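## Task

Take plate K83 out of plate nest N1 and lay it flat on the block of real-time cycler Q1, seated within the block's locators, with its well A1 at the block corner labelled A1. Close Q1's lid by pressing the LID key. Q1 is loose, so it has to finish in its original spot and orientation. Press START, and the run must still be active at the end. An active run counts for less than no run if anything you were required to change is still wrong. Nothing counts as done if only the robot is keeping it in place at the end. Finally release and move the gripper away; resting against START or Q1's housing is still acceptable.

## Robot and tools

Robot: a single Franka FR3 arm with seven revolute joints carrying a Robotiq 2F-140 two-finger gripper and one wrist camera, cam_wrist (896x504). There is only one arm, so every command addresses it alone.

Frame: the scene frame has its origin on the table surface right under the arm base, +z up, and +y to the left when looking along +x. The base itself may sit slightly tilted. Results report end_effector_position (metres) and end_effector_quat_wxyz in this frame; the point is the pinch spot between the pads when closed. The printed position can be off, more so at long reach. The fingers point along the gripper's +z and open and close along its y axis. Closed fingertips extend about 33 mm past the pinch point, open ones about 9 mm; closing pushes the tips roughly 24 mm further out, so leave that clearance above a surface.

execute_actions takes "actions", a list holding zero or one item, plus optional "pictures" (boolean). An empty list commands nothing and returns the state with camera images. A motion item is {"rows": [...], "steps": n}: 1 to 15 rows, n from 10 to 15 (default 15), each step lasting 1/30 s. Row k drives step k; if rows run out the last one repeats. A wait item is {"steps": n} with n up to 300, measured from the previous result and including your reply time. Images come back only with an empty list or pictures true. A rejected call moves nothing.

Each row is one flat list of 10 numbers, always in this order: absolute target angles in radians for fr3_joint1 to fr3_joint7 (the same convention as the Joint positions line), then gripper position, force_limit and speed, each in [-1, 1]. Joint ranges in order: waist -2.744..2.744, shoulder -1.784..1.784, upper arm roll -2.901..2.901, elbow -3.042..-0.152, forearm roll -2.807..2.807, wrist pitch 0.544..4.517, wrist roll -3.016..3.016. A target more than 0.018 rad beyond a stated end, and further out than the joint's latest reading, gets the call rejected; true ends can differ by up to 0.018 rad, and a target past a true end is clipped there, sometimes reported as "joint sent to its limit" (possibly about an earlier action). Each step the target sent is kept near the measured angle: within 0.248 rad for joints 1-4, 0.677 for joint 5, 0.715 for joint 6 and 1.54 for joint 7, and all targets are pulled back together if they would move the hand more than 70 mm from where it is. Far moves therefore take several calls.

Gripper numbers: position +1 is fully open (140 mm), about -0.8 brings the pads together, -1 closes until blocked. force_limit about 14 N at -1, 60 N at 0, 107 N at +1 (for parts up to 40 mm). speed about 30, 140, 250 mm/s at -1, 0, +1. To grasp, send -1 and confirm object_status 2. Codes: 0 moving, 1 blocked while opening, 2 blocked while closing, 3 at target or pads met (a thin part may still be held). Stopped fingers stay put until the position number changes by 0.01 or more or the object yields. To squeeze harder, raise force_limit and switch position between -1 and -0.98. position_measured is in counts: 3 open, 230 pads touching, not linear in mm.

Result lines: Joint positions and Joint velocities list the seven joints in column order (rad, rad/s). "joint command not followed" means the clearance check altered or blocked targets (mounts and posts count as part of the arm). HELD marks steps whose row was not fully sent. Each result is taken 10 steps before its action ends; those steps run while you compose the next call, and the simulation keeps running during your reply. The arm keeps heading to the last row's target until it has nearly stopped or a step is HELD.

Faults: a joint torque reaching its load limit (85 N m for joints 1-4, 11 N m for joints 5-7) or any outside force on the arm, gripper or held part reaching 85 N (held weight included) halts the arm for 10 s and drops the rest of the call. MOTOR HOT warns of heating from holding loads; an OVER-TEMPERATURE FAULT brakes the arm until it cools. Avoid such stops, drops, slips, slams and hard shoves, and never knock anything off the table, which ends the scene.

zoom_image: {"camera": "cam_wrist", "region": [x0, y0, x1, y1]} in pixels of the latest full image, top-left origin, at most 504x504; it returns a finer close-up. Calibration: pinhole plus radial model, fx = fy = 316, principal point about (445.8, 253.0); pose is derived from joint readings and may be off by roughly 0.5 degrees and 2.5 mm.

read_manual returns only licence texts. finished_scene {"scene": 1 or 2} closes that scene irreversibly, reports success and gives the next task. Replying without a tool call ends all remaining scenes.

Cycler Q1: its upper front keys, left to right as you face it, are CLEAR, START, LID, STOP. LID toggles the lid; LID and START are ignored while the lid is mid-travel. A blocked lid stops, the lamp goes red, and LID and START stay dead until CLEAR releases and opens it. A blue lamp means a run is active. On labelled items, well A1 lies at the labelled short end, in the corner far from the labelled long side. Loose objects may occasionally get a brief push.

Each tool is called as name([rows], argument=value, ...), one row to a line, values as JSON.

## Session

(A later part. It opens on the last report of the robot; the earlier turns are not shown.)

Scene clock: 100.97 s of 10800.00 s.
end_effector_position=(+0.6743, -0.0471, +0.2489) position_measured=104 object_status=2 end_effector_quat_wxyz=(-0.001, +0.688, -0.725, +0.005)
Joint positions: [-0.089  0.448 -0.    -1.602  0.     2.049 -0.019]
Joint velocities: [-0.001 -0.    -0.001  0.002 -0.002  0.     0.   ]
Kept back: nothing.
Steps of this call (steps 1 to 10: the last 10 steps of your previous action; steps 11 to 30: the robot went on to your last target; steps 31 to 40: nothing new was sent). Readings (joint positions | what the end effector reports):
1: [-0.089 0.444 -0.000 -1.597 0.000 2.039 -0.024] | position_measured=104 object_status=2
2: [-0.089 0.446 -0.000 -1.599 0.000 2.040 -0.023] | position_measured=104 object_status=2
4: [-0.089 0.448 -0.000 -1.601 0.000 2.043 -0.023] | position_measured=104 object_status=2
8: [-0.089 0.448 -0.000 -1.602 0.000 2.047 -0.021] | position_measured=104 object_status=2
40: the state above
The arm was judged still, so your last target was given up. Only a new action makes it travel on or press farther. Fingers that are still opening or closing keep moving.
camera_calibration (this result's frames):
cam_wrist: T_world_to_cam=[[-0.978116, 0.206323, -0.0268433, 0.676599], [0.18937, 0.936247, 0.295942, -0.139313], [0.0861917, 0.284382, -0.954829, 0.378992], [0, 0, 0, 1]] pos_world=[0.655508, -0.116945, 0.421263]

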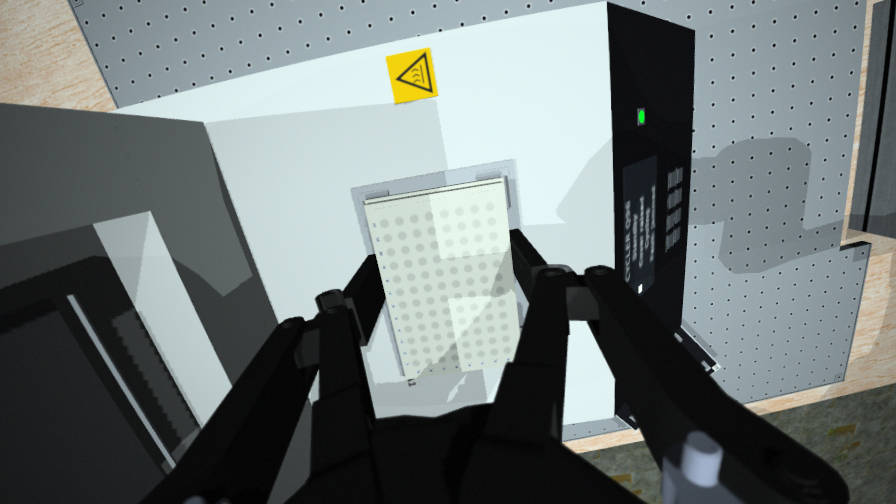

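execute_actions([
  {"rows":[[-0.086,0.452,0,-1.604,0,2.065,-0.012,-1,-0.3,-0.7],[-0.086,0.456,0,-1.604,0,2.07,-0.012,-1,-0.3,-0.7],[-0.086,0.461,0,-1.604,0,2.07,-0.012,-1,-0.3,-0.7],[-0.086,0.466,0,-1.604,0,2.07,-0.012,-1,-0.3,-0.7]]},
])

execute_actions([
  {"steps":40},
], pictures=true)

zoom_image(camera="cam_wrist", region=[320,120,580,400])

Scene clock: 101.47 s of 10800.00 s.
end_effector_position=(+0.6769, -0.0466, +0.2471) position_measured=104 object_status=2 end_effector_quat_wxyz=(-0.003, +0.689, -0.725, +0.007)
Joint positions: [-0.088  0.452 -0.    -1.601  0.     2.057 -0.018]
Joint velocities: [-0.001  0.004 -0.002 -0.001 -0.001  0.004  0.003]
Steps of this call (steps 1 to 10: nothing new was sent; steps 11 to 15: the first 5 steps of this action). Readings (joint positions | what the end effector reports):
11: [-0.089 0.448 -0.000 -1.602 0.000 2.051 -0.019] | position_measured=104 object_status=2
12: [-0.089 0.449 -0.000 -1.602 0.000 2.053 -0.019] | position_measured=104 object_status=2
14: [-0.088 0.452 -0.000 -1.602 0.000 2.057 -0.019] | position_measured=104 object_status=2
15: the state above

Scene clock: 102.80 s of 10800.00 s.
end_effector_position=(+0.6770, -0.0467, +0.2470) position_measured=104 object_status=2 end_effector_quat_wxyz=(-0.003, +0.688, -0.725, +0.007)
Joint positions: [-0.088  0.453 -0.    -1.601  0.     2.057 -0.018]
Joint velocities: [-0.     0.    -0.     0.001  0.002 -0.    -0.001]
Kept back: nothing.
Steps of this call (steps 1 to 10: the last 10 steps of your previous action; steps 11 to 15: the robot went on to your last target; steps 16 to 40: nothing new was sent). Readings (joint positions | what the end effector reports):
1: [-0.088 0.453 -0.000 -1.601 0.000 2.057 -0.018] | position_measured=104 object_status=2
2: [-0.088 0.453 -0.000 -1.601 0.000 2.057 -0.018] | position_measured=104 object_status=2
4: [-0.088 0.453 -0.000 -1.601 0.000 2.057 -0.018] | position_measured=104 object_status=2
8: [-0.088 0.453 -0.000 -1.601 0.000 2.057 -0.018] | position_measured=104 object_status=2
40: the state above
The arm was judged still, so your last target was given up. Only a new action makes it travel on or press farther. Fingers that are still opening or closing keep moving.
camera_calibration (this result's frames):
cam_wrist: T_world_to_cam=[[-0.978052, 0.20587, -0.0321316, 0.680272], [0.187385, 0.936497, 0.296413, -0.138421], [0.0911137, 0.283886, -0.954519, 0.373448], [0, 0, 0, 1]] pos_world=[0.657253, -0.116433, 0.419351]

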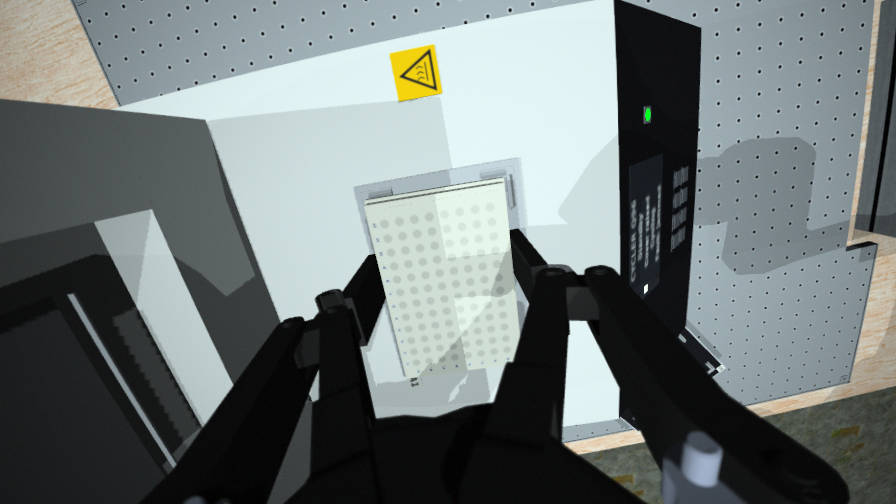

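Region (320, 120, 580, 400) of cam_wrist's 896x504 image, scaled by 1.800, with more detail than that image has; it fills the left 468 columns of this view, and the rest is white.

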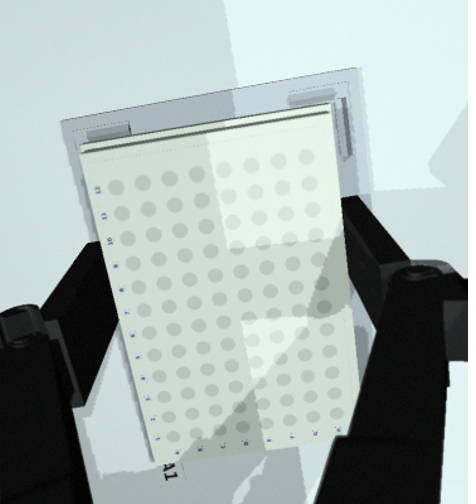

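execute_actions([
  {"rows":[[-0.087,0.444,0,-1.598,0,2.044,-0.012,-1,-0.3,-0.7]]},
])

execute_actions([
  {"steps":25},
])

execute_actions([
  {"rows":[[-0.087,0.447,0,-1.604,0,2.06,-0.012,-1,-0.3,-0.7],[-0.087,0.449,0,-1.608,0,2.07,-0.012,-1,-0.3,-0.7],[-0.087,0.452,0,-1.612,0,2.072,-0.012,-1,-0.3,-0.7],[-0.087,0.455,0,-1.617,0,2.072,-0.012,-1,-0.3,-0.7]]},
])

execute_actions([
  {"steps":40},
], pictures=true)

zoom_image(camera="cam_wrist", region=[320,120,580,400])

Scene clock: 103.53 s of 10800.00 s.
end_effector_position=(+0.6765, -0.0466, +0.2515) position_measured=104 object_status=2 end_effector_quat_wxyz=(-0.003, +0.688, -0.725, +0.007)
Joint positions: [-0.088  0.446 -0.    -1.6    0.     2.051 -0.018]
Joint velocities: [-0.001 -0.021 -0.001  0.005  0.001 -0.02   0.001]
Steps of this call (steps 1 to 17: nothing new was sent; steps 18 to 22: the first 5 steps of this action). Readings (joint positions | what the end effector reports):
18: [-0.088 0.451 -0.000 -1.601 0.000 2.055 -0.018] | position_measured=104 object_status=2
19: [-0.088 0.450 -0.000 -1.601 0.000 2.054 -0.018] | position_measured=104 object_status=2
21: [-0.088 0.447 -0.000 -1.600 0.000 2.052 -0.018] | position_measured=104 object_status=2
22: the state above

Scene clock: 104.37 s of 10800.00 s.
end_effector_position=(+0.6755, -0.0465, +0.2517) position_measured=104 object_status=2 end_effector_quat_wxyz=(-0.002, +0.688, -0.725, +0.006)
Joint positions: [-0.088  0.445 -0.    -1.6    0.     2.047 -0.018]
Joint velocities: [-0.001  0.     0.     0.    -0.001  0.001 -0.001]
Kept back: nothing.
Steps of this call (steps 1 to 10: the last 10 steps of your previous action; steps 11 to 15: the robot went on to your last target; steps 16 to 25: nothing new was sent). Readings (joint positions | what the end effector reports):
1: [-0.088 0.445 -0.000 -1.600 0.000 2.050 -0.018] | position_measured=104 object_status=2
2: [-0.088 0.445 -0.000 -1.600 0.000 2.050 -0.018] | position_measured=104 object_status=2
4: [-0.088 0.445 -0.000 -1.600 0.000 2.049 -0.018] | position_measured=104 object_status=2
8: [-0.088 0.445 -0.000 -1.600 0.000 2.048 -0.018] | position_measured=104 object_status=2
25: the state above
The arm was judged still, so your last target was given up. Only a new action makes it travel on or press farther. Fingers that are still opening or closing keep moving.

Scene clock: 104.53 s of 10800.00 s.
end_effector_position=(+0.6755, -0.0465, +0.2466) position_measured=104 object_status=2 end_effector_quat_wxyz=(-0.003, +0.688, -0.725, +0.007)
Joint positions: [-0.088  0.448 -0.    -1.608  0.     2.06  -0.018]
Joint velocities: [-0.     0.034 -0.002 -0.021 -0.     0.084  0.   ]
Steps of this call (steps 1 to 5: the first 5 steps of this action). Readings (joint positions | what the end effector reports):
1: [-0.088 0.445 -0.000 -1.600 0.000 2.049 -0.018] | position_measured=104 object_status=2
2: [-0.088 0.445 -0.000 -1.601 0.000 2.052 -0.018] | position_measured=104 object_status=2
4: [-0.088 0.447 -0.000 -1.606 0.000 2.058 -0.018] | position_measured=104 object_status=2
5: the state above

Scene clock: 105.87 s of 10800.00 s.
end_effector_position=(+0.6764, -0.0466, +0.2472) position_measured=104 object_status=2 end_effector_quat_wxyz=(-0.004, +0.688, -0.725, +0.008)
Joint positions: [-0.088  0.447 -0.    -1.61   0.     2.065 -0.018]
Joint velocities: [ 0.     0.    -0.001  0.001  0.    -0.002  0.001]
Kept back: nothing.
Steps of this call (steps 1 to 10: the last 10 steps of your previous action; steps 11 to 15: the robot went on to your last target; steps 16 to 40: nothing new was sent). Readings (joint positions | what the end effector reports):
1: [-0.088 0.447 -0.000 -1.608 0.000 2.061 -0.018] | position_measured=104 object_status=2
2: [-0.088 0.447 -0.000 -1.609 0.000 2.062 -0.018] | position_measured=104 object_status=2
4: [-0.088 0.447 -0.000 -1.610 0.000 2.063 -0.018] | position_measured=104 object_status=2
8: [-0.088 0.447 -0.000 -1.610 0.000 2.065 -0.018] | position_measured=104 object_status=2
40: the state above
The arm was judged still, so your last target was given up. Only a new action makes it travel on or press farther. Fingers that are still opening or closing keep moving.
camera_calibration (this result's frames):
cam_wrist: T_world_to_cam=[[-0.977935, 0.205817, -0.035823, 0.680518], [0.186241, 0.936587, 0.29685, -0.137752], [0.094648, 0.283628, -0.954252, 0.371166], [0, 0, 0, 1]] pos_world=[0.656027, -0.116318, 0.419455]

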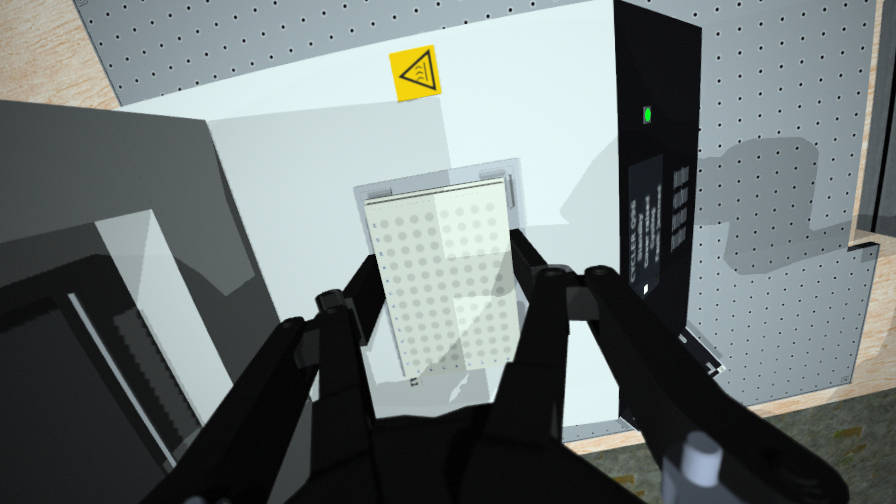

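Region (320, 120, 580, 400) of cam_wrist's 896x504 image, scaled by 1.800, with more detail than that image has; it fills the left 468 columns of this view, and the rest is white.

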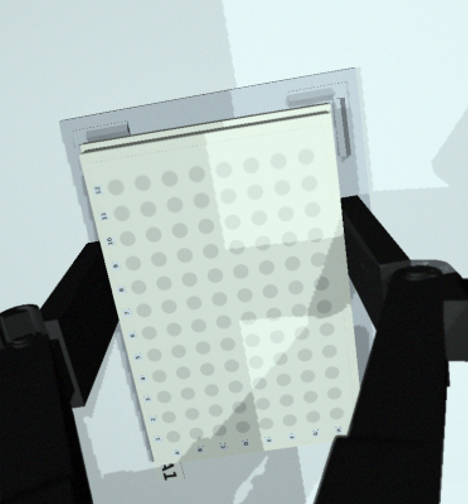

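execute_actions([
  {"rows":[[-0.087,0.45,0,-1.613,0,2.056,-0.012,-1,-0.3,-0.7]]},
])

execute_actions([
  {"steps":30},
], pictures=true)

zoom_image(camera="cam_wrist", region=[320,120,580,400])

Scene clock: 106.33 s of 10800.00 s.
end_effector_position=(+0.6762, -0.0466, +0.2474) position_measured=104 object_status=2 end_effector_quat_wxyz=(-0.004, +0.688, -0.725, +0.008)
Joint positions: [-0.088  0.446 -0.    -1.61   0.     2.064 -0.018]
Joint velocities: [-0.    -0.001  0.001  0.001  0.    -0.    -0.001]
Steps of this call (steps 1 to 9: nothing new was sent; steps 10 to 14: the first 5 steps of this action). Readings (joint positions | what the end effector reports):
10: [-0.088 0.447 -0.000 -1.610 0.000 2.064 -0.018] | position_measured=104 object_status=2
11: [-0.088 0.446 -0.000 -1.610 0.000 2.064 -0.018] | position_measured=104 object_status=2
13: [-0.088 0.446 -0.000 -1.610 0.000 2.064 -0.018] | position_measured=104 object_status=2
14: the state above

Scene clock: 107.33 s of 10800.00 s.
end_effector_position=(+0.6762, -0.0466, +0.2474) position_measured=104 object_status=2 end_effector_quat_wxyz=(-0.004, +0.688, -0.725, +0.008)
Joint positions: [-0.088  0.446 -0.    -1.61   0.     2.064 -0.018]
Joint velocities: [-0.002 -0.001 -0.001  0.    -0.001 -0.    -0.   ]
Kept back: nothing.
Steps of this call (steps 1 to 10: the last 10 steps of your previous action; steps 11 to 15: the robot went on to your last target; steps 16 to 30: nothing new was sent). Readings (joint positions | what the end effector reports):
1: [-0.088 0.446 -0.000 -1.610 0.000 2.064 -0.018] | position_measured=104 object_status=2
2: [-0.088 0.446 -0.000 -1.610 0.000 2.064 -0.018] | position_measured=104 object_status=2
4: [-0.088 0.446 -0.000 -1.610 0.000 2.064 -0.018] | position_measured=104 object_status=2
8: [-0.088 0.446 -0.000 -1.610 0.000 2.064 -0.018] | position_measured=104 object_status=2
30: the state above
The arm was judged still, so your last target was given up. Only a new action makes it travel on or press farther. Fingers that are still opening or closing keep moving.
camera_calibration (this result's frames):
cam_wrist: T_world_to_cam=[[-0.977945, 0.205823, -0.0354951, 0.680283], [0.186344, 0.936579, 0.296808, -0.137858], [0.0943339, 0.283648, -0.954277, 0.37162], [0, 0, 0, 1]] pos_world=[0.655912, -0.116312, 0.419693]

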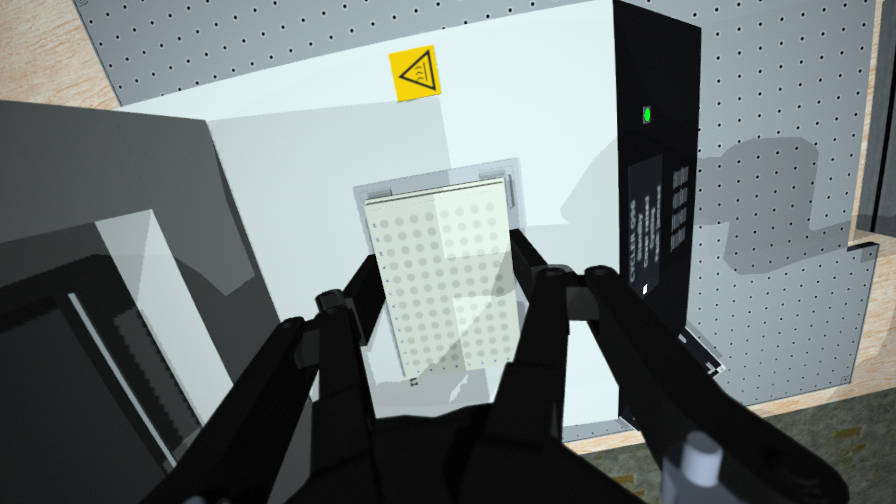

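Region (320, 120, 580, 400) of cam_wrist's 896x504 image, scaled by 1.800, with more detail than that image has; it fills the left 468 columns of this view, and the rest is white.

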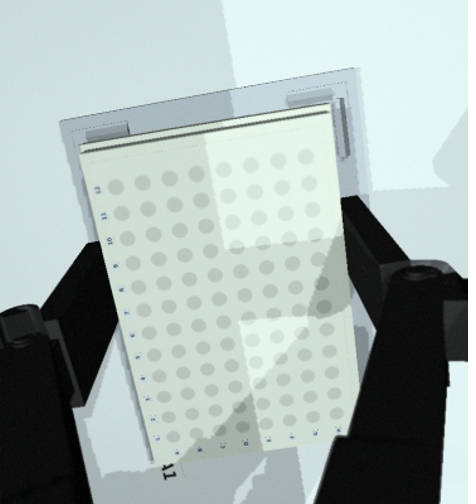

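Maybe already seated. Release and look.

execute_actions([
  {"rows":[[-0.088,0.446,0,-1.61,0,2.064,-0.018,0.6,-0.3,-0.7]]},
])

execute_actions([
  {"steps":30},
])

execute_actions([
  {"rows":[[-0.02,0.35,0,-1.5,0,1.86,0.05,0.6,-0.3,-0.7]]},
])

execute_actions([
  {"steps":40},
], pictures=true)

zoom_image(camera="cam_wrist", region=[330,100,560,330])

Scene clock: 107.93 s of 10800.00 s.
end_effector_position=(+0.6762, -0.0466, +0.2476) position_measured=91 object_status=0 end_effector_quat_wxyz=(-0.004, +0.688, -0.725, +0.008)
Joint positions: [-0.088  0.446 -0.    -1.61   0.     2.064 -0.018]
Joint velocities: [ 0.     0.001  0.    -0.001  0.     0.     0.001]
Steps of this call (steps 1 to 13: nothing new was sent; steps 14 to 18: the first 5 steps of this action). Readings (joint positions | what the end effector reports):
14: [-0.088 0.446 -0.000 -1.610 0.000 2.064 -0.018] | position_measured=104 object_status=0
15: [-0.088 0.446 -0.000 -1.610 0.000 2.064 -0.018] | position_measured=104 object_status=0
17: [-0.088 0.446 -0.000 -1.610 0.000 2.064 -0.018] | position_measured=94 object_status=0
18: the state above

Scene clock: 108.93 s of 10800.00 s.
end_effector_position=(+0.6762, -0.0466, +0.2476) position_measured=53 object_status=3 end_effector_quat_wxyz=(-0.004, +0.688, -0.725, +0.008)
Joint positions: [-0.088  0.446 -0.    -1.61   0.     2.064 -0.018]
Joint velocities: [-0.001  0.001  0.002  0.     0.002  0.001 -0.   ]
Kept back: nothing.
Steps of this call (steps 1 to 10: the last 10 steps of your previous action; steps 11 to 15: the robot went on to your last target; steps 16 to 30: nothing new was sent). Readings (joint positions | what the end effector reports):
1: [-0.088 0.446 -0.000 -1.610 0.000 2.064 -0.018] | position_measured=88 object_status=0
2: [-0.088 0.446 -0.000 -1.610 0.000 2.064 -0.018] | position_measured=84 object_status=0
4: [-0.088 0.446 -0.000 -1.610 0.000 2.064 -0.018] | position_measured=77 object_status=0
8: [-0.088 0.446 -0.000 -1.610 0.000 2.064 -0.018] | position_measured=64 object_status=0
30: the state above
The arm was judged still, so your last target was given up. Only a new action makes it travel on or press farther. Fingers that are still opening or closing keep moving.

Scene clock: 109.10 s of 10800.00 s.
end_effector_position=(+0.6813, -0.0181, +0.3139) position_measured=53 object_status=3 end_effector_quat_wxyz=(-0.013, +0.696, -0.718, +0.018)
Joint positions: [-0.042  0.387 -0.004 -1.535  0.     1.957  0.002]
Joint velocities: [ 0.302 -0.531  0.067  0.48   0.001 -0.542  0.138]
Steps of this call (steps 1 to 5: the first 5 steps of this action). Readings (joint positions | what the end effector reports):
1: [-0.082 0.444 -0.005 -1.600 0.000 2.042 -0.015] | position_measured=53 object_status=3
2: [-0.074 0.435 -0.006 -1.586 0.000 2.019 -0.011] | position_measured=53 object_status=3
4: [-0.053 0.404 -0.006 -1.552 0.000 1.976 -0.003] | position_measured=53 object_status=3
5: the state above

Scene clock: 110.43 s of 10800.00 s.
end_effector_position=(+0.6679, +0.0018, +0.3472) position_measured=53 object_status=3 end_effector_quat_wxyz=(-0.007, +0.692, -0.722, +0.010)
Joint positions: [-0.019  0.35   0.001 -1.499  0.     1.863  0.043]
Joint velocities: [ 0.    -0.     0.     0.001  0.001 -0.001  0.001]
Kept back: nothing.
Steps of this call (steps 1 to 10: the last 10 steps of your previous action; steps 11 to 30: the robot went on to your last target; steps 31 to 40: nothing new was sent). Readings (joint positions | what the end effector reports):
1: [-0.033 0.370 -0.002 -1.520 0.000 1.941 0.006] | position_measured=53 object_status=3
2: [-0.026 0.356 0.001 -1.509 0.000 1.928 0.010] | position_measured=53 object_status=3
4: [-0.018 0.341 0.003 -1.497 0.000 1.909 0.017] | position_measured=53 object_status=3
8: [-0.017 0.343 0.003 -1.496 0.000 1.885 0.026] | position_measured=53 object_status=3
40: the state above
The arm was judged still, so your last target was given up. Only a new action makes it travel on or press farther. Fingers that are still opening or closing keep moving.
camera_calibration (this result's frames):
cam_wrist: T_world_to_cam=[[-0.979562, 0.196633, -0.0423463, 0.669276], [0.175371, 0.938022, 0.298932, -0.204617], [0.0985016, 0.285396, -0.953334, 0.450803], [0, 0, 0, 1]] pos_world=[0.647077, -0.0683235, 0.519274]

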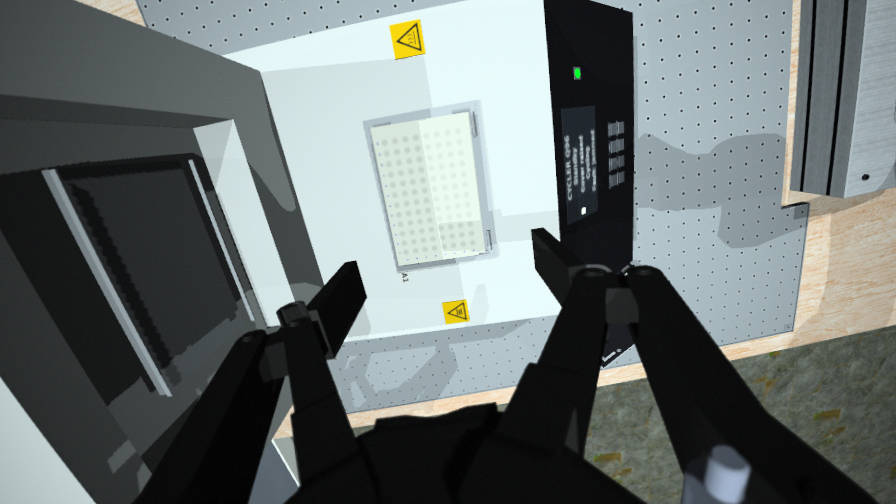

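Region (330, 100, 560, 330) of cam_wrist's 896x504 image, scaled by 2.191, with more detail than that image has.

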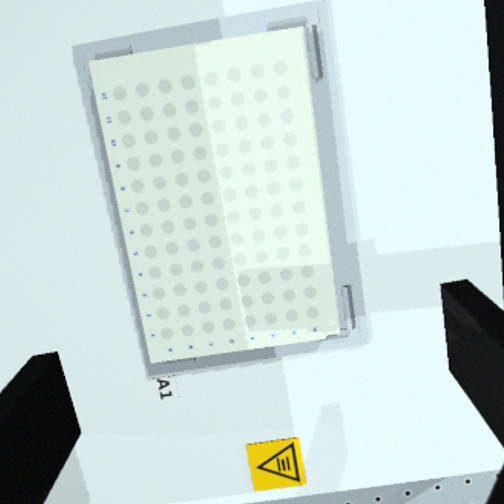

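execute_actions([
  {"rows":[[-0.072,-0.25,0,-2.2,0,1.95,1.47,-1,0,0]]},
])

execute_actions([
  {"steps":70},
])

execute_actions([
  {"rows":[[-0.072,-0.106,0,-2.505,0,2.4,1.47,-1,0,0]]},
])

execute_actions([
  {"steps":50},
])

execute_actions([
  {"rows":[[-0.072,-0.056,0,-2.535,0,2.48,1.47,-1,0,0]]},
])

execute_actions([
  {"steps":30},
])

execute_actions([
  {"rows":[[-0.072,-0.038,0,-2.535,0,2.497,1.47,-1,0,0]]},
])

execute_actions([
  {"rows":[[-0.033,-0.13,0,-2.53,0,2.41,1.51,-1,0,0]]},
])

execute_actions([
  {"steps":240},
], pictures=true)

Scene clock: 111.20 s of 10800.00 s.
end_effector_position=(+0.5691, -0.0245, +0.3662) position_measured=82 object_status=0 end_effector_quat_wxyz=(+0.005, -0.440, +0.898, -0.006)
Joint positions: [-0.064  0.033 -0.    -1.877  0.     1.915  0.613]
Joint velocities: [-0.202 -2.273 -0.084 -2.18  -0.001  0.098  2.808]
Steps of this call (steps 1 to 18: nothing new was sent; steps 19 to 23: the first 5 steps of this action). Readings (joint positions | what the end effector reports):
19: [-0.026 0.313 0.006 -1.561 0.000 1.884 0.162] | position_measured=53 object_status=0
20: [-0.036 0.252 0.007 -1.644 0.000 1.891 0.289] | position_measured=59 object_status=0
22: [-0.056 0.110 0.003 -1.800 0.000 1.908 0.515] | position_measured=75 object_status=0
23: the state above

Scene clock: 113.53 s of 10800.00 s.
end_effector_position=(+0.4733, -0.0249, +0.3625) position_measured=233 object_status=3 end_effector_quat_wxyz=(+0.003, -0.026, +1.000, -0.003)
Joint positions: [-0.073 -0.248 -0.001 -2.198  0.     1.947  1.463]
Joint velocities: [-0.     0.001  0.001  0.     0.001  0.001  0.002]
Kept back: nothing.
Steps of this call (steps 1 to 10: the last 10 steps of your previous action; steps 11 to 60: the robot went on to your last target; steps 61 to 70: nothing new was sent). Readings (joint positions | what the end effector reports):
1: [-0.069 -0.045 -0.003 -1.952 0.000 1.921 0.700] | position_measured=90 object_status=0
2: [-0.072 -0.117 -0.004 -2.021 0.000 1.926 0.775] | position_measured=97 object_status=0
4: [-0.073 -0.209 -0.004 -2.115 0.000 1.932 0.910] | position_measured=113 object_status=0
8: [-0.073 -0.247 -0.001 -2.181 0.000 1.939 1.107] | position_measured=143 object_status=0
70: the state above
The arm was judged still, so your last target was given up. Only a new action makes it travel on or press farther. Fingers that are still opening or closing keep moving.

Scene clock: 113.70 s of 10800.00 s.
end_effector_position=(+0.4562, -0.0244, +0.2712) position_measured=233 object_status=3 end_effector_quat_wxyz=(-0.021, -0.026, +0.999, -0.001)
Joint positions: [-0.073 -0.179 -0.001 -2.358  0.     2.127  1.463]
Joint velocities: [-0.     0.611  0.    -1.175 -0.001  1.068  0.001]
Steps of this call (steps 1 to 5: the first 5 steps of this action). Readings (joint positions | what the end effector reports):
1: [-0.073 -0.246 -0.001 -2.216 0.000 1.983 1.463] | position_measured=233 object_status=3
2: [-0.073 -0.234 -0.001 -2.246 0.000 2.021 1.463] | position_measured=233 object_status=3
4: [-0.073 -0.198 -0.001 -2.318 0.000 2.090 1.463] | position_measured=233 object_status=3
5: the state above

Scene clock: 115.37 s of 10800.00 s.
end_effector_position=(+0.4541, -0.0247, +0.1963) position_measured=233 object_status=3 end_effector_quat_wxyz=(+0.003, -0.026, +1.000, -0.003)
Joint positions: [-0.073 -0.105 -0.001 -2.505  0.     2.397  1.463]
Joint velocities: [-0.    -0.001  0.001  0.001 -0.001 -0.001  0.   ]
Kept back: nothing.
Steps of this call (steps 1 to 10: the last 10 steps of your previous action; steps 11 to 45: the robot went on to your last target; steps 46 to 50: nothing new was sent). Readings (joint positions | what the end effector reports):
1: [-0.073 -0.158 -0.001 -2.400 0.000 2.172 1.463] | position_measured=233 object_status=3
2: [-0.073 -0.137 -0.001 -2.438 0.000 2.211 1.463] | position_measured=233 object_status=3
4: [-0.073 -0.107 -0.001 -2.486 0.000 2.267 1.463] | position_measured=233 object_status=3
8: [-0.073 -0.100 -0.001 -2.505 0.000 2.335 1.463] | position_measured=233 object_status=3
50: the state above
The arm was judged still, so your last target was given up. Only a new action makes it travel on or press farther. Fingers that are still opening or closing keep moving.

Scene clock: 115.53 s of 10800.00 s.
end_effector_position=(+0.4460, -0.0244, +0.1711) position_measured=233 object_status=3 end_effector_quat_wxyz=(-0.007, -0.026, +1.000, -0.002)
Joint positions: [-0.073 -0.062 -0.001 -2.531  0.     2.446  1.463]
Joint velocities: [-0.001  0.146  0.001 -0.106 -0.002  0.158  0.   ]
Steps of this call (steps 1 to 5: the first 5 steps of this action). Readings (joint positions | what the end effector reports):
1: [-0.073 -0.099 -0.001 -2.508 0.000 2.411 1.463] | position_measured=233 object_status=3
2: [-0.073 -0.088 -0.001 -2.513 0.000 2.424 1.463] | position_measured=233 object_status=3
4: [-0.073 -0.068 -0.001 -2.526 0.000 2.440 1.463] | position_measured=233 object_status=3
5: the state above

Scene clock: 116.53 s of 10800.00 s.
end_effector_position=(+0.4519, -0.0248, +0.1695) position_measured=233 object_status=3 end_effector_quat_wxyz=(+0.003, -0.026, +1.000, -0.003)
Joint positions: [-0.073 -0.056 -0.001 -2.535  0.     2.477  1.463]
Joint velocities: [-0.    -0.    -0.001 -0.    -0.001  0.    -0.001]
Kept back: nothing.
Steps of this call (steps 1 to 10: the last 10 steps of your previous action; steps 11 to 30: the robot went on to your last target). Readings (joint positions | what the end effector reports):
1: [-0.073 -0.058 -0.001 -2.533 0.000 2.451 1.463] | position_measured=233 object_status=3
2: [-0.073 -0.057 -0.001 -2.534 0.000 2.455 1.463] | position_measured=233 object_status=3
4: [-0.073 -0.056 -0.001 -2.535 0.000 2.462 1.463] | position_measured=233 object_status=3
8: [-0.073 -0.056 -0.001 -2.535 0.000 2.470 1.463] | position_measured=233 object_status=3
30: the state above
The arm was judged still, so your last target was given up. Only a new action makes it travel on or press farther. Fingers that are still opening or closing keep moving.

Scene clock: 116.70 s of 10800.00 s.
end_effector_position=(+0.4526, -0.0248, +0.1667) position_measured=233 object_status=3 end_effector_quat_wxyz=(+0.003, -0.026, +1.000, -0.003)
Joint positions: [-0.073 -0.048 -0.001 -2.534  0.     2.484  1.464]
Joint velocities: [ 0.001 -0.001 -0.    -0.     0.001 -0.     0.001]
Steps of this call (steps 1 to 5: the first 5 steps of this action). Readings (joint positions | what the end effector reports):
1: [-0.073 -0.054 -0.001 -2.534 0.000 2.480 1.463] | position_measured=233 object_status=3
2: [-0.073 -0.050 -0.001 -2.534 0.000 2.482 1.463] | position_measured=233 object_status=3
4: [-0.073 -0.048 -0.001 -2.534 0.000 2.484 1.463] | position_measured=233 object_status=3
5: the state above

Scene clock: 117.20 s of 10800.00 s.
end_effector_position=(+0.4588, -0.0086, +0.1976) position_measured=233 object_status=3 end_effector_quat_wxyz=(+0.020, -0.035, +0.999, -0.004)
Joint positions: [-0.039 -0.121  0.    -2.53   0.     2.44   1.48 ]
Joint velocities: [ 0.096 -0.217  0.022  0.056 -0.    -0.133  0.076]
Steps of this call (steps 1 to 10: the last 10 steps of your previous action; steps 11 to 15: the first 5 steps of this action). Readings (joint positions | what the end effector reports):
11: [-0.066 -0.059 -0.004 -2.536 0.000 2.471 1.467] | position_measured=233 object_status=3
12: [-0.057 -0.080 -0.004 -2.537 0.000 2.459 1.471] | position_measured=233 object_status=3
14: [-0.043 -0.112 -0.001 -2.532 0.000 2.445 1.477] | position_measured=233 object_status=3
15: the state above

Scene clock: 125.20 s of 10800.00 s.
end_effector_position=(+0.4530, -0.0063, +0.1996) position_measured=233 object_status=3 end_effector_quat_wxyz=(+0.012, -0.026, +1.000, -0.003)
Joint positions: [-0.034 -0.129  0.001 -2.528  0.     2.413  1.503]
Joint velocities: [ 0.001 -0.    -0.     0.001  0.     0.001 -0.   ]
Kept back: nothing.
Steps of this call (steps 1 to 10: the last 10 steps of your previous action; steps 11 to 30: the robot went on to your last target; steps 31 to 90: nothing new was sent; then 5.00 s passed at rest). Readings (joint positions | what the end effector reports):
1: [-0.036 -0.126 0.001 -2.528 0.000 2.436 1.483] | position_measured=233 object_status=3
2: [-0.035 -0.129 0.001 -2.528 0.000 2.433 1.485] | position_measured=233 object_status=3
4: [-0.034 -0.129 0.001 -2.528 0.000 2.426 1.488] | position_measured=233 object_status=3
8: [-0.034 -0.129 0.001 -2.528 0.000 2.419 1.494] | position_measured=233 object_status=3
90: the state above
The arm was judged still, so your last target was given up. Only a new action makes it travel on or press farther. Fingers that are still opening or closing keep moving.
camera_calibration (this result's frames):
cam_wrist: T_world_to_cam=[[0.103918, 0.994359, -0.0212539, -0.0359531], [0.942254, -0.0915875, 0.322134, -0.473704], [0.31837, -0.0535021, -0.946456, 0.230453], [0, 0, 0, 1]] pos_world=[0.376716, 0.00469463, 0.369945]

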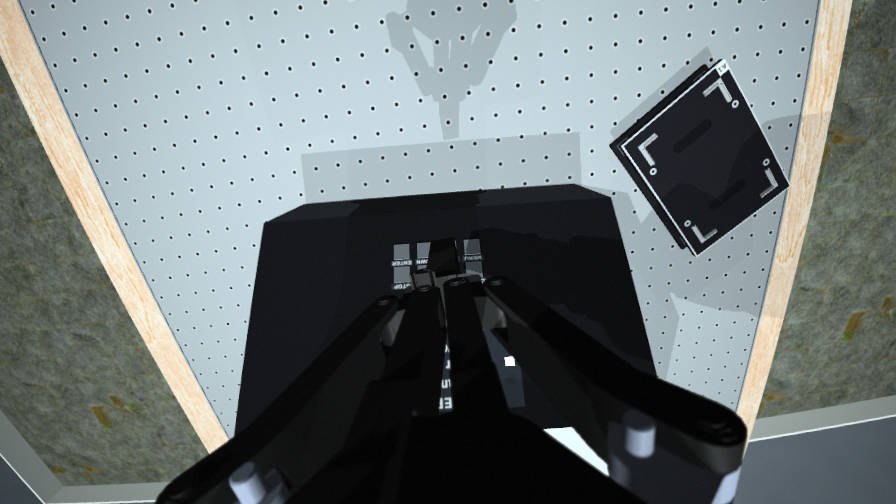

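execute_actions([
  {"rows":[[0.15,-0.6,0,-2.95,0,2.9,1.52,-1,0,0]]},
])

execute_actions([
  {"steps":60},
], pictures=true)

Scene clock: 125.97 s of 10800.00 s.
end_effector_position=(+0.4350, +0.0528, +0.2269) position_measured=233 object_status=3 end_effector_quat_wxyz=(+0.129, -0.091, +0.987, +0.001)
Joint positions: [ 0.101 -0.39  -0.001 -2.796  0.001  2.657  1.506]
Joint velocities: [ 0.741 -2.296  0.15  -2.042 -0.012  1.404  0.028]
Steps of this call (steps 1 to 18: nothing new was sent; steps 19 to 23: the first 5 steps of this action). Readings (joint positions | what the end effector reports):
19: [-0.016 -0.153 -0.009 -2.560 0.001 2.454 1.503] | position_measured=233 object_status=3
20: [0.012 -0.197 -0.010 -2.608 0.001 2.500 1.504] | position_measured=233 object_status=3
22: [0.073 -0.314 -0.006 -2.725 0.001 2.606 1.505] | position_measured=233 object_status=3
23: the state above

Scene clock: 127.97 s of 10800.00 s.
end_effector_position=(+0.4538, +0.0784, +0.2896) position_measured=233 object_status=3 end_effector_quat_wxyz=(+0.274, -0.109, +0.955, +0.011)
Joint positions: [ 0.149 -0.598  0.001 -2.948  0.     2.897  1.513]
Joint velocities: [ 0.001  0.001 -0.001  0.     0.001 -0.001  0.001]
Kept back: nothing.
Steps of this call (steps 1 to 10: the last 10 steps of your previous action; steps 11 to 45: the robot went on to your last target; steps 46 to 60: nothing new was sent). Readings (joint positions | what the end effector reports):
1: [0.121 -0.460 0.003 -2.852 0.000 2.698 1.507] | position_measured=233 object_status=3
2: [0.133 -0.512 0.005 -2.887 0.000 2.733 1.507] | position_measured=233 object_status=3
4: [0.144 -0.568 0.004 -2.921 0.000 2.788 1.509] | position_measured=233 object_status=3
8: [0.148 -0.595 0.002 -2.942 0.000 2.848 1.510] | position_measured=233 object_status=3
60: the state above
The arm was judged still, so your last target was given up. Only a new action makes it travel on or press farther. Fingers that are still opening or closing keep moving.
camera_calibration (this result's frames):
cam_wrist: T_world_to_cam=[[-0.0750463, 0.996774, 0.0284614, -0.0516796], [0.65425, 0.027678, 0.755772, -0.500035], [0.752546, 0.0753387, -0.654216, 0.028148], [0, 0, 0, 1]] pos_world=[0.302087, 0.0632322, 0.397798]

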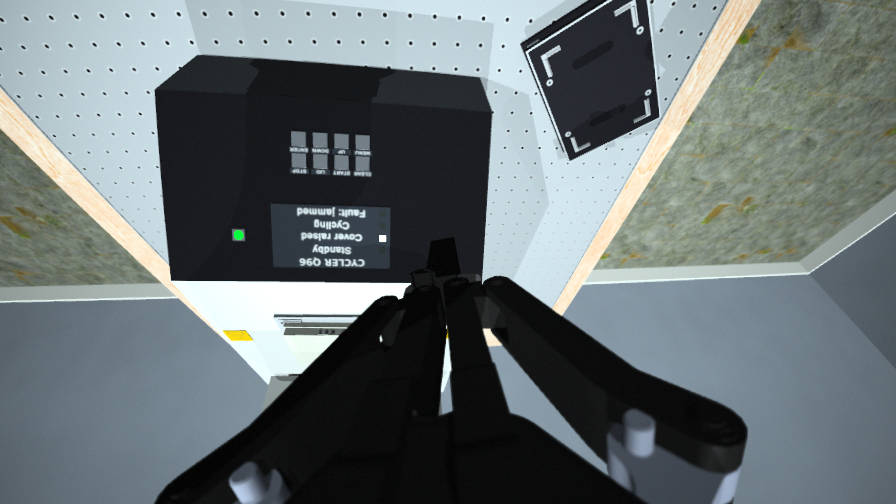

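So the forward press (x .464) was the effective one.

execute_actions([
  {"rows":[[-0.072,-0.13,0,-2.45,0,2.32,1.47,-1,0,0]]},
])

execute_actions([
  {"steps":60},
])

execute_actions([
  {"rows":[[-0.072,-0.06,0,-2.48,0,2.42,1.47,-1,0,0]]},
])

execute_actions([
  {"steps":30},
])

execute_actions([
  {"rows":[[-0.072,-0.015,0,-2.49,0,2.465,1.47,-1,0,0]]},
])

execute_actions([
  {"rows":[[-0.033,-0.16,0,-2.45,0,2.29,1.51,-1,0,0]]},
])

execute_actions([
  {"steps":240},
], pictures=true)

Scene clock: 128.77 s of 10800.00 s.
end_effector_position=(+0.4711, +0.0158, +0.2602) position_measured=233 object_status=3 end_effector_quat_wxyz=(+0.159, -0.050, +0.986, -0.007)
Joint positions: [ 0.008 -0.384  0.006 -2.723 -0.002  2.65   1.505]
Joint velocities: [-0.829  1.982 -0.05   2.041  0.002 -1.641 -0.079]
Steps of this call (steps 1 to 19: nothing new was sent; steps 20 to 24: the first 5 steps of this action). Readings (joint positions | what the end effector reports):
20: [0.129 -0.578 0.007 -2.923 -0.002 2.858 1.512] | position_measured=233 object_status=3
21: [0.098 -0.540 0.008 -2.884 -0.002 2.811 1.511] | position_measured=233 object_status=3
23: [0.038 -0.447 0.007 -2.788 -0.002 2.708 1.507] | position_measured=233 object_status=3
24: the state above

Scene clock: 130.77 s of 10800.00 s.
end_effector_position=(+0.4646, -0.0246, +0.2247) position_measured=233 object_status=3 end_effector_quat_wxyz=(+0.006, -0.021, +1.000, -0.003)
Joint positions: [-0.071 -0.132 -0.001 -2.452 -0.001  2.323  1.477]
Joint velocities: [-0.001  0.001 -0.002 -0.001  0.002  0.     0.002]
Kept back: nothing.
Steps of this call (steps 1 to 10: the last 10 steps of your previous action; steps 11 to 45: the robot went on to your last target; steps 46 to 60: nothing new was sent). Readings (joint positions | what the end effector reports):
1: [-0.017 -0.311 0.005 -2.646 -0.002 2.592 1.502] | position_measured=233 object_status=3
2: [-0.037 -0.246 0.002 -2.578 -0.002 2.545 1.499] | position_measured=233 object_status=3
4: [-0.060 -0.174 -0.002 -2.503 -0.001 2.474 1.495] | position_measured=233 object_status=3
8: [-0.071 -0.136 -0.003 -2.462 -0.001 2.391 1.488] | position_measured=233 object_status=3
60: the state above
The arm was judged still, so your last target was given up. Only a new action makes it travel on or press farther. Fingers that are still opening or closing keep moving.

Scene clock: 130.93 s of 10800.00 s.
end_effector_position=(+0.4571, -0.0243, +0.1903) position_measured=233 object_status=3 end_effector_quat_wxyz=(-0.009, -0.021, +1.000, -0.002)
Joint positions: [-0.071 -0.068 -0.001 -2.476 -0.001  2.381  1.477]
Joint velocities: [-0.     0.216  0.001 -0.126  0.001  0.181 -0.001]
Steps of this call (steps 1 to 5: the first 5 steps of this action). Readings (joint positions | what the end effector reports):
1: [-0.071 -0.123 -0.001 -2.453 -0.001 2.339 1.477] | position_measured=233 object_status=3
2: [-0.071 -0.106 -0.001 -2.457 -0.001 2.355 1.477] | position_measured=233 object_status=3
4: [-0.071 -0.077 -0.001 -2.471 -0.001 2.375 1.477] | position_measured=233 object_status=3
5: the state above

Scene clock: 131.93 s of 10800.00 s.
end_effector_position=(+0.4637, -0.0247, +0.1873) position_measured=233 object_status=3 end_effector_quat_wxyz=(+0.002, -0.021, +1.000, -0.003)
Joint positions: [-0.071 -0.059 -0.001 -2.481 -0.001  2.417  1.477]
Joint velocities: [-0.001  0.001  0.001 -0.    -0.001  0.001  0.   ]
Kept back: nothing.
Steps of this call (steps 1 to 10: the last 10 steps of your previous action; steps 11 to 30: the robot went on to your last target). Readings (joint positions | what the end effector reports):
1: [-0.071 -0.063 -0.001 -2.479 -0.001 2.387 1.477] | position_measured=233 object_status=3
2: [-0.071 -0.060 -0.001 -2.480 -0.001 2.391 1.477] | position_measured=233 object_status=3
4: [-0.071 -0.059 -0.001 -2.481 -0.001 2.399 1.477] | position_measured=233 object_status=3
8: [-0.071 -0.059 -0.001 -2.481 -0.001 2.409 1.477] | position_measured=233 object_status=3
30: the state above
The arm was judged still, so your last target was given up. Only a new action makes it travel on or press farther. Fingers that are still opening or closing keep moving.

Scene clock: 132.10 s of 10800.00 s.
end_effector_position=(+0.4622, -0.0246, +0.1745) position_measured=233 object_status=3 end_effector_quat_wxyz=(-0.003, -0.021, +1.000, -0.003)
Joint positions: [-0.071 -0.031 -0.001 -2.484 -0.001  2.439  1.477]
Joint velocities: [-0.    -0.011 -0.    -0.018  0.    -0.001 -0.   ]
Steps of this call (steps 1 to 5: the first 5 steps of this action). Readings (joint positions | what the end effector reports):
1: [-0.071 -0.054 -0.001 -2.480 -0.001 2.425 1.477] | position_measured=233 object_status=3
2: [-0.071 -0.043 -0.001 -2.481 -0.001 2.432 1.477] | position_measured=233 object_status=3
4: [-0.071 -0.030 -0.001 -2.484 -0.001 2.440 1.477] | position_measured=233 object_status=3
5: the state above

Scene clock: 132.60 s of 10800.00 s.
end_effector_position=(+0.4758, -0.0089, +0.2338) position_measured=233 object_status=3 end_effector_quat_wxyz=(+0.026, -0.032, +0.999, -0.005)
Joint positions: [-0.038 -0.146  0.    -2.452 -0.001  2.349  1.488]
Joint velocities: [ 0.095 -0.38   0.024  0.179 -0.001 -0.28   0.052]
Steps of this call (steps 1 to 10: the last 10 steps of your previous action; steps 11 to 15: the first 5 steps of this action). Readings (joint positions | what the end effector reports):
11: [-0.064 -0.047 -0.004 -2.484 -0.001 2.414 1.479] | position_measured=233 object_status=3
12: [-0.056 -0.079 -0.004 -2.480 -0.001 2.390 1.481] | position_measured=233 object_status=3
14: [-0.042 -0.130 -0.001 -2.460 -0.001 2.359 1.486] | position_measured=233 object_status=3
15: the state above

Scene clock: 140.60 s of 10800.00 s.
end_effector_position=(+0.4630, -0.0065, +0.2373) position_measured=233 object_status=3 end_effector_quat_wxyz=(+0.008, -0.026, +1.000, -0.004)
Joint positions: [-0.034 -0.161  0.001 -2.448 -0.001  2.293  1.503]
Joint velocities: [ 0.     0.     0.     0.001 -0.    -0.    -0.001]
Kept back: nothing.
Steps of this call (steps 1 to 10: the last 10 steps of your previous action; steps 11 to 30: the robot went on to your last target; steps 31 to 240: nothing new was sent). Readings (joint positions | what the end effector reports):
1: [-0.036 -0.155 0.001 -2.448 -0.001 2.341 1.489] | position_measured=233 object_status=3
2: [-0.035 -0.160 0.001 -2.446 -0.001 2.333 1.491] | position_measured=233 object_status=3
4: [-0.034 -0.162 0.001 -2.447 -0.001 2.321 1.493] | position_measured=233 object_status=3
8: [-0.034 -0.161 0.001 -2.448 -0.001 2.306 1.497] | position_measured=233 object_status=3
240: the state above
The arm was judged still, so your last target was given up. Only a new action makes it travel on or press farther. Fingers that are still opening or closing keep moving.
camera_calibration (this result's frames):
cam_wrist: T_world_to_cam=[[0.102607, 0.99445, -0.0232393, -0.0349358], [0.944962, -0.0901513, 0.314515, -0.494765], [0.310674, -0.0542318, -0.948968, 0.267085], [0, 0, 0, 1]] pos_world=[0.388143, 0.00462266, 0.408254]

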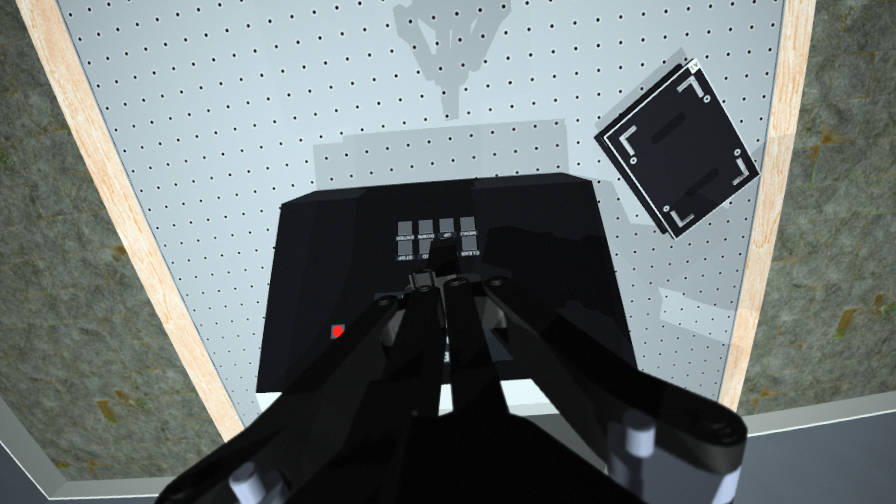

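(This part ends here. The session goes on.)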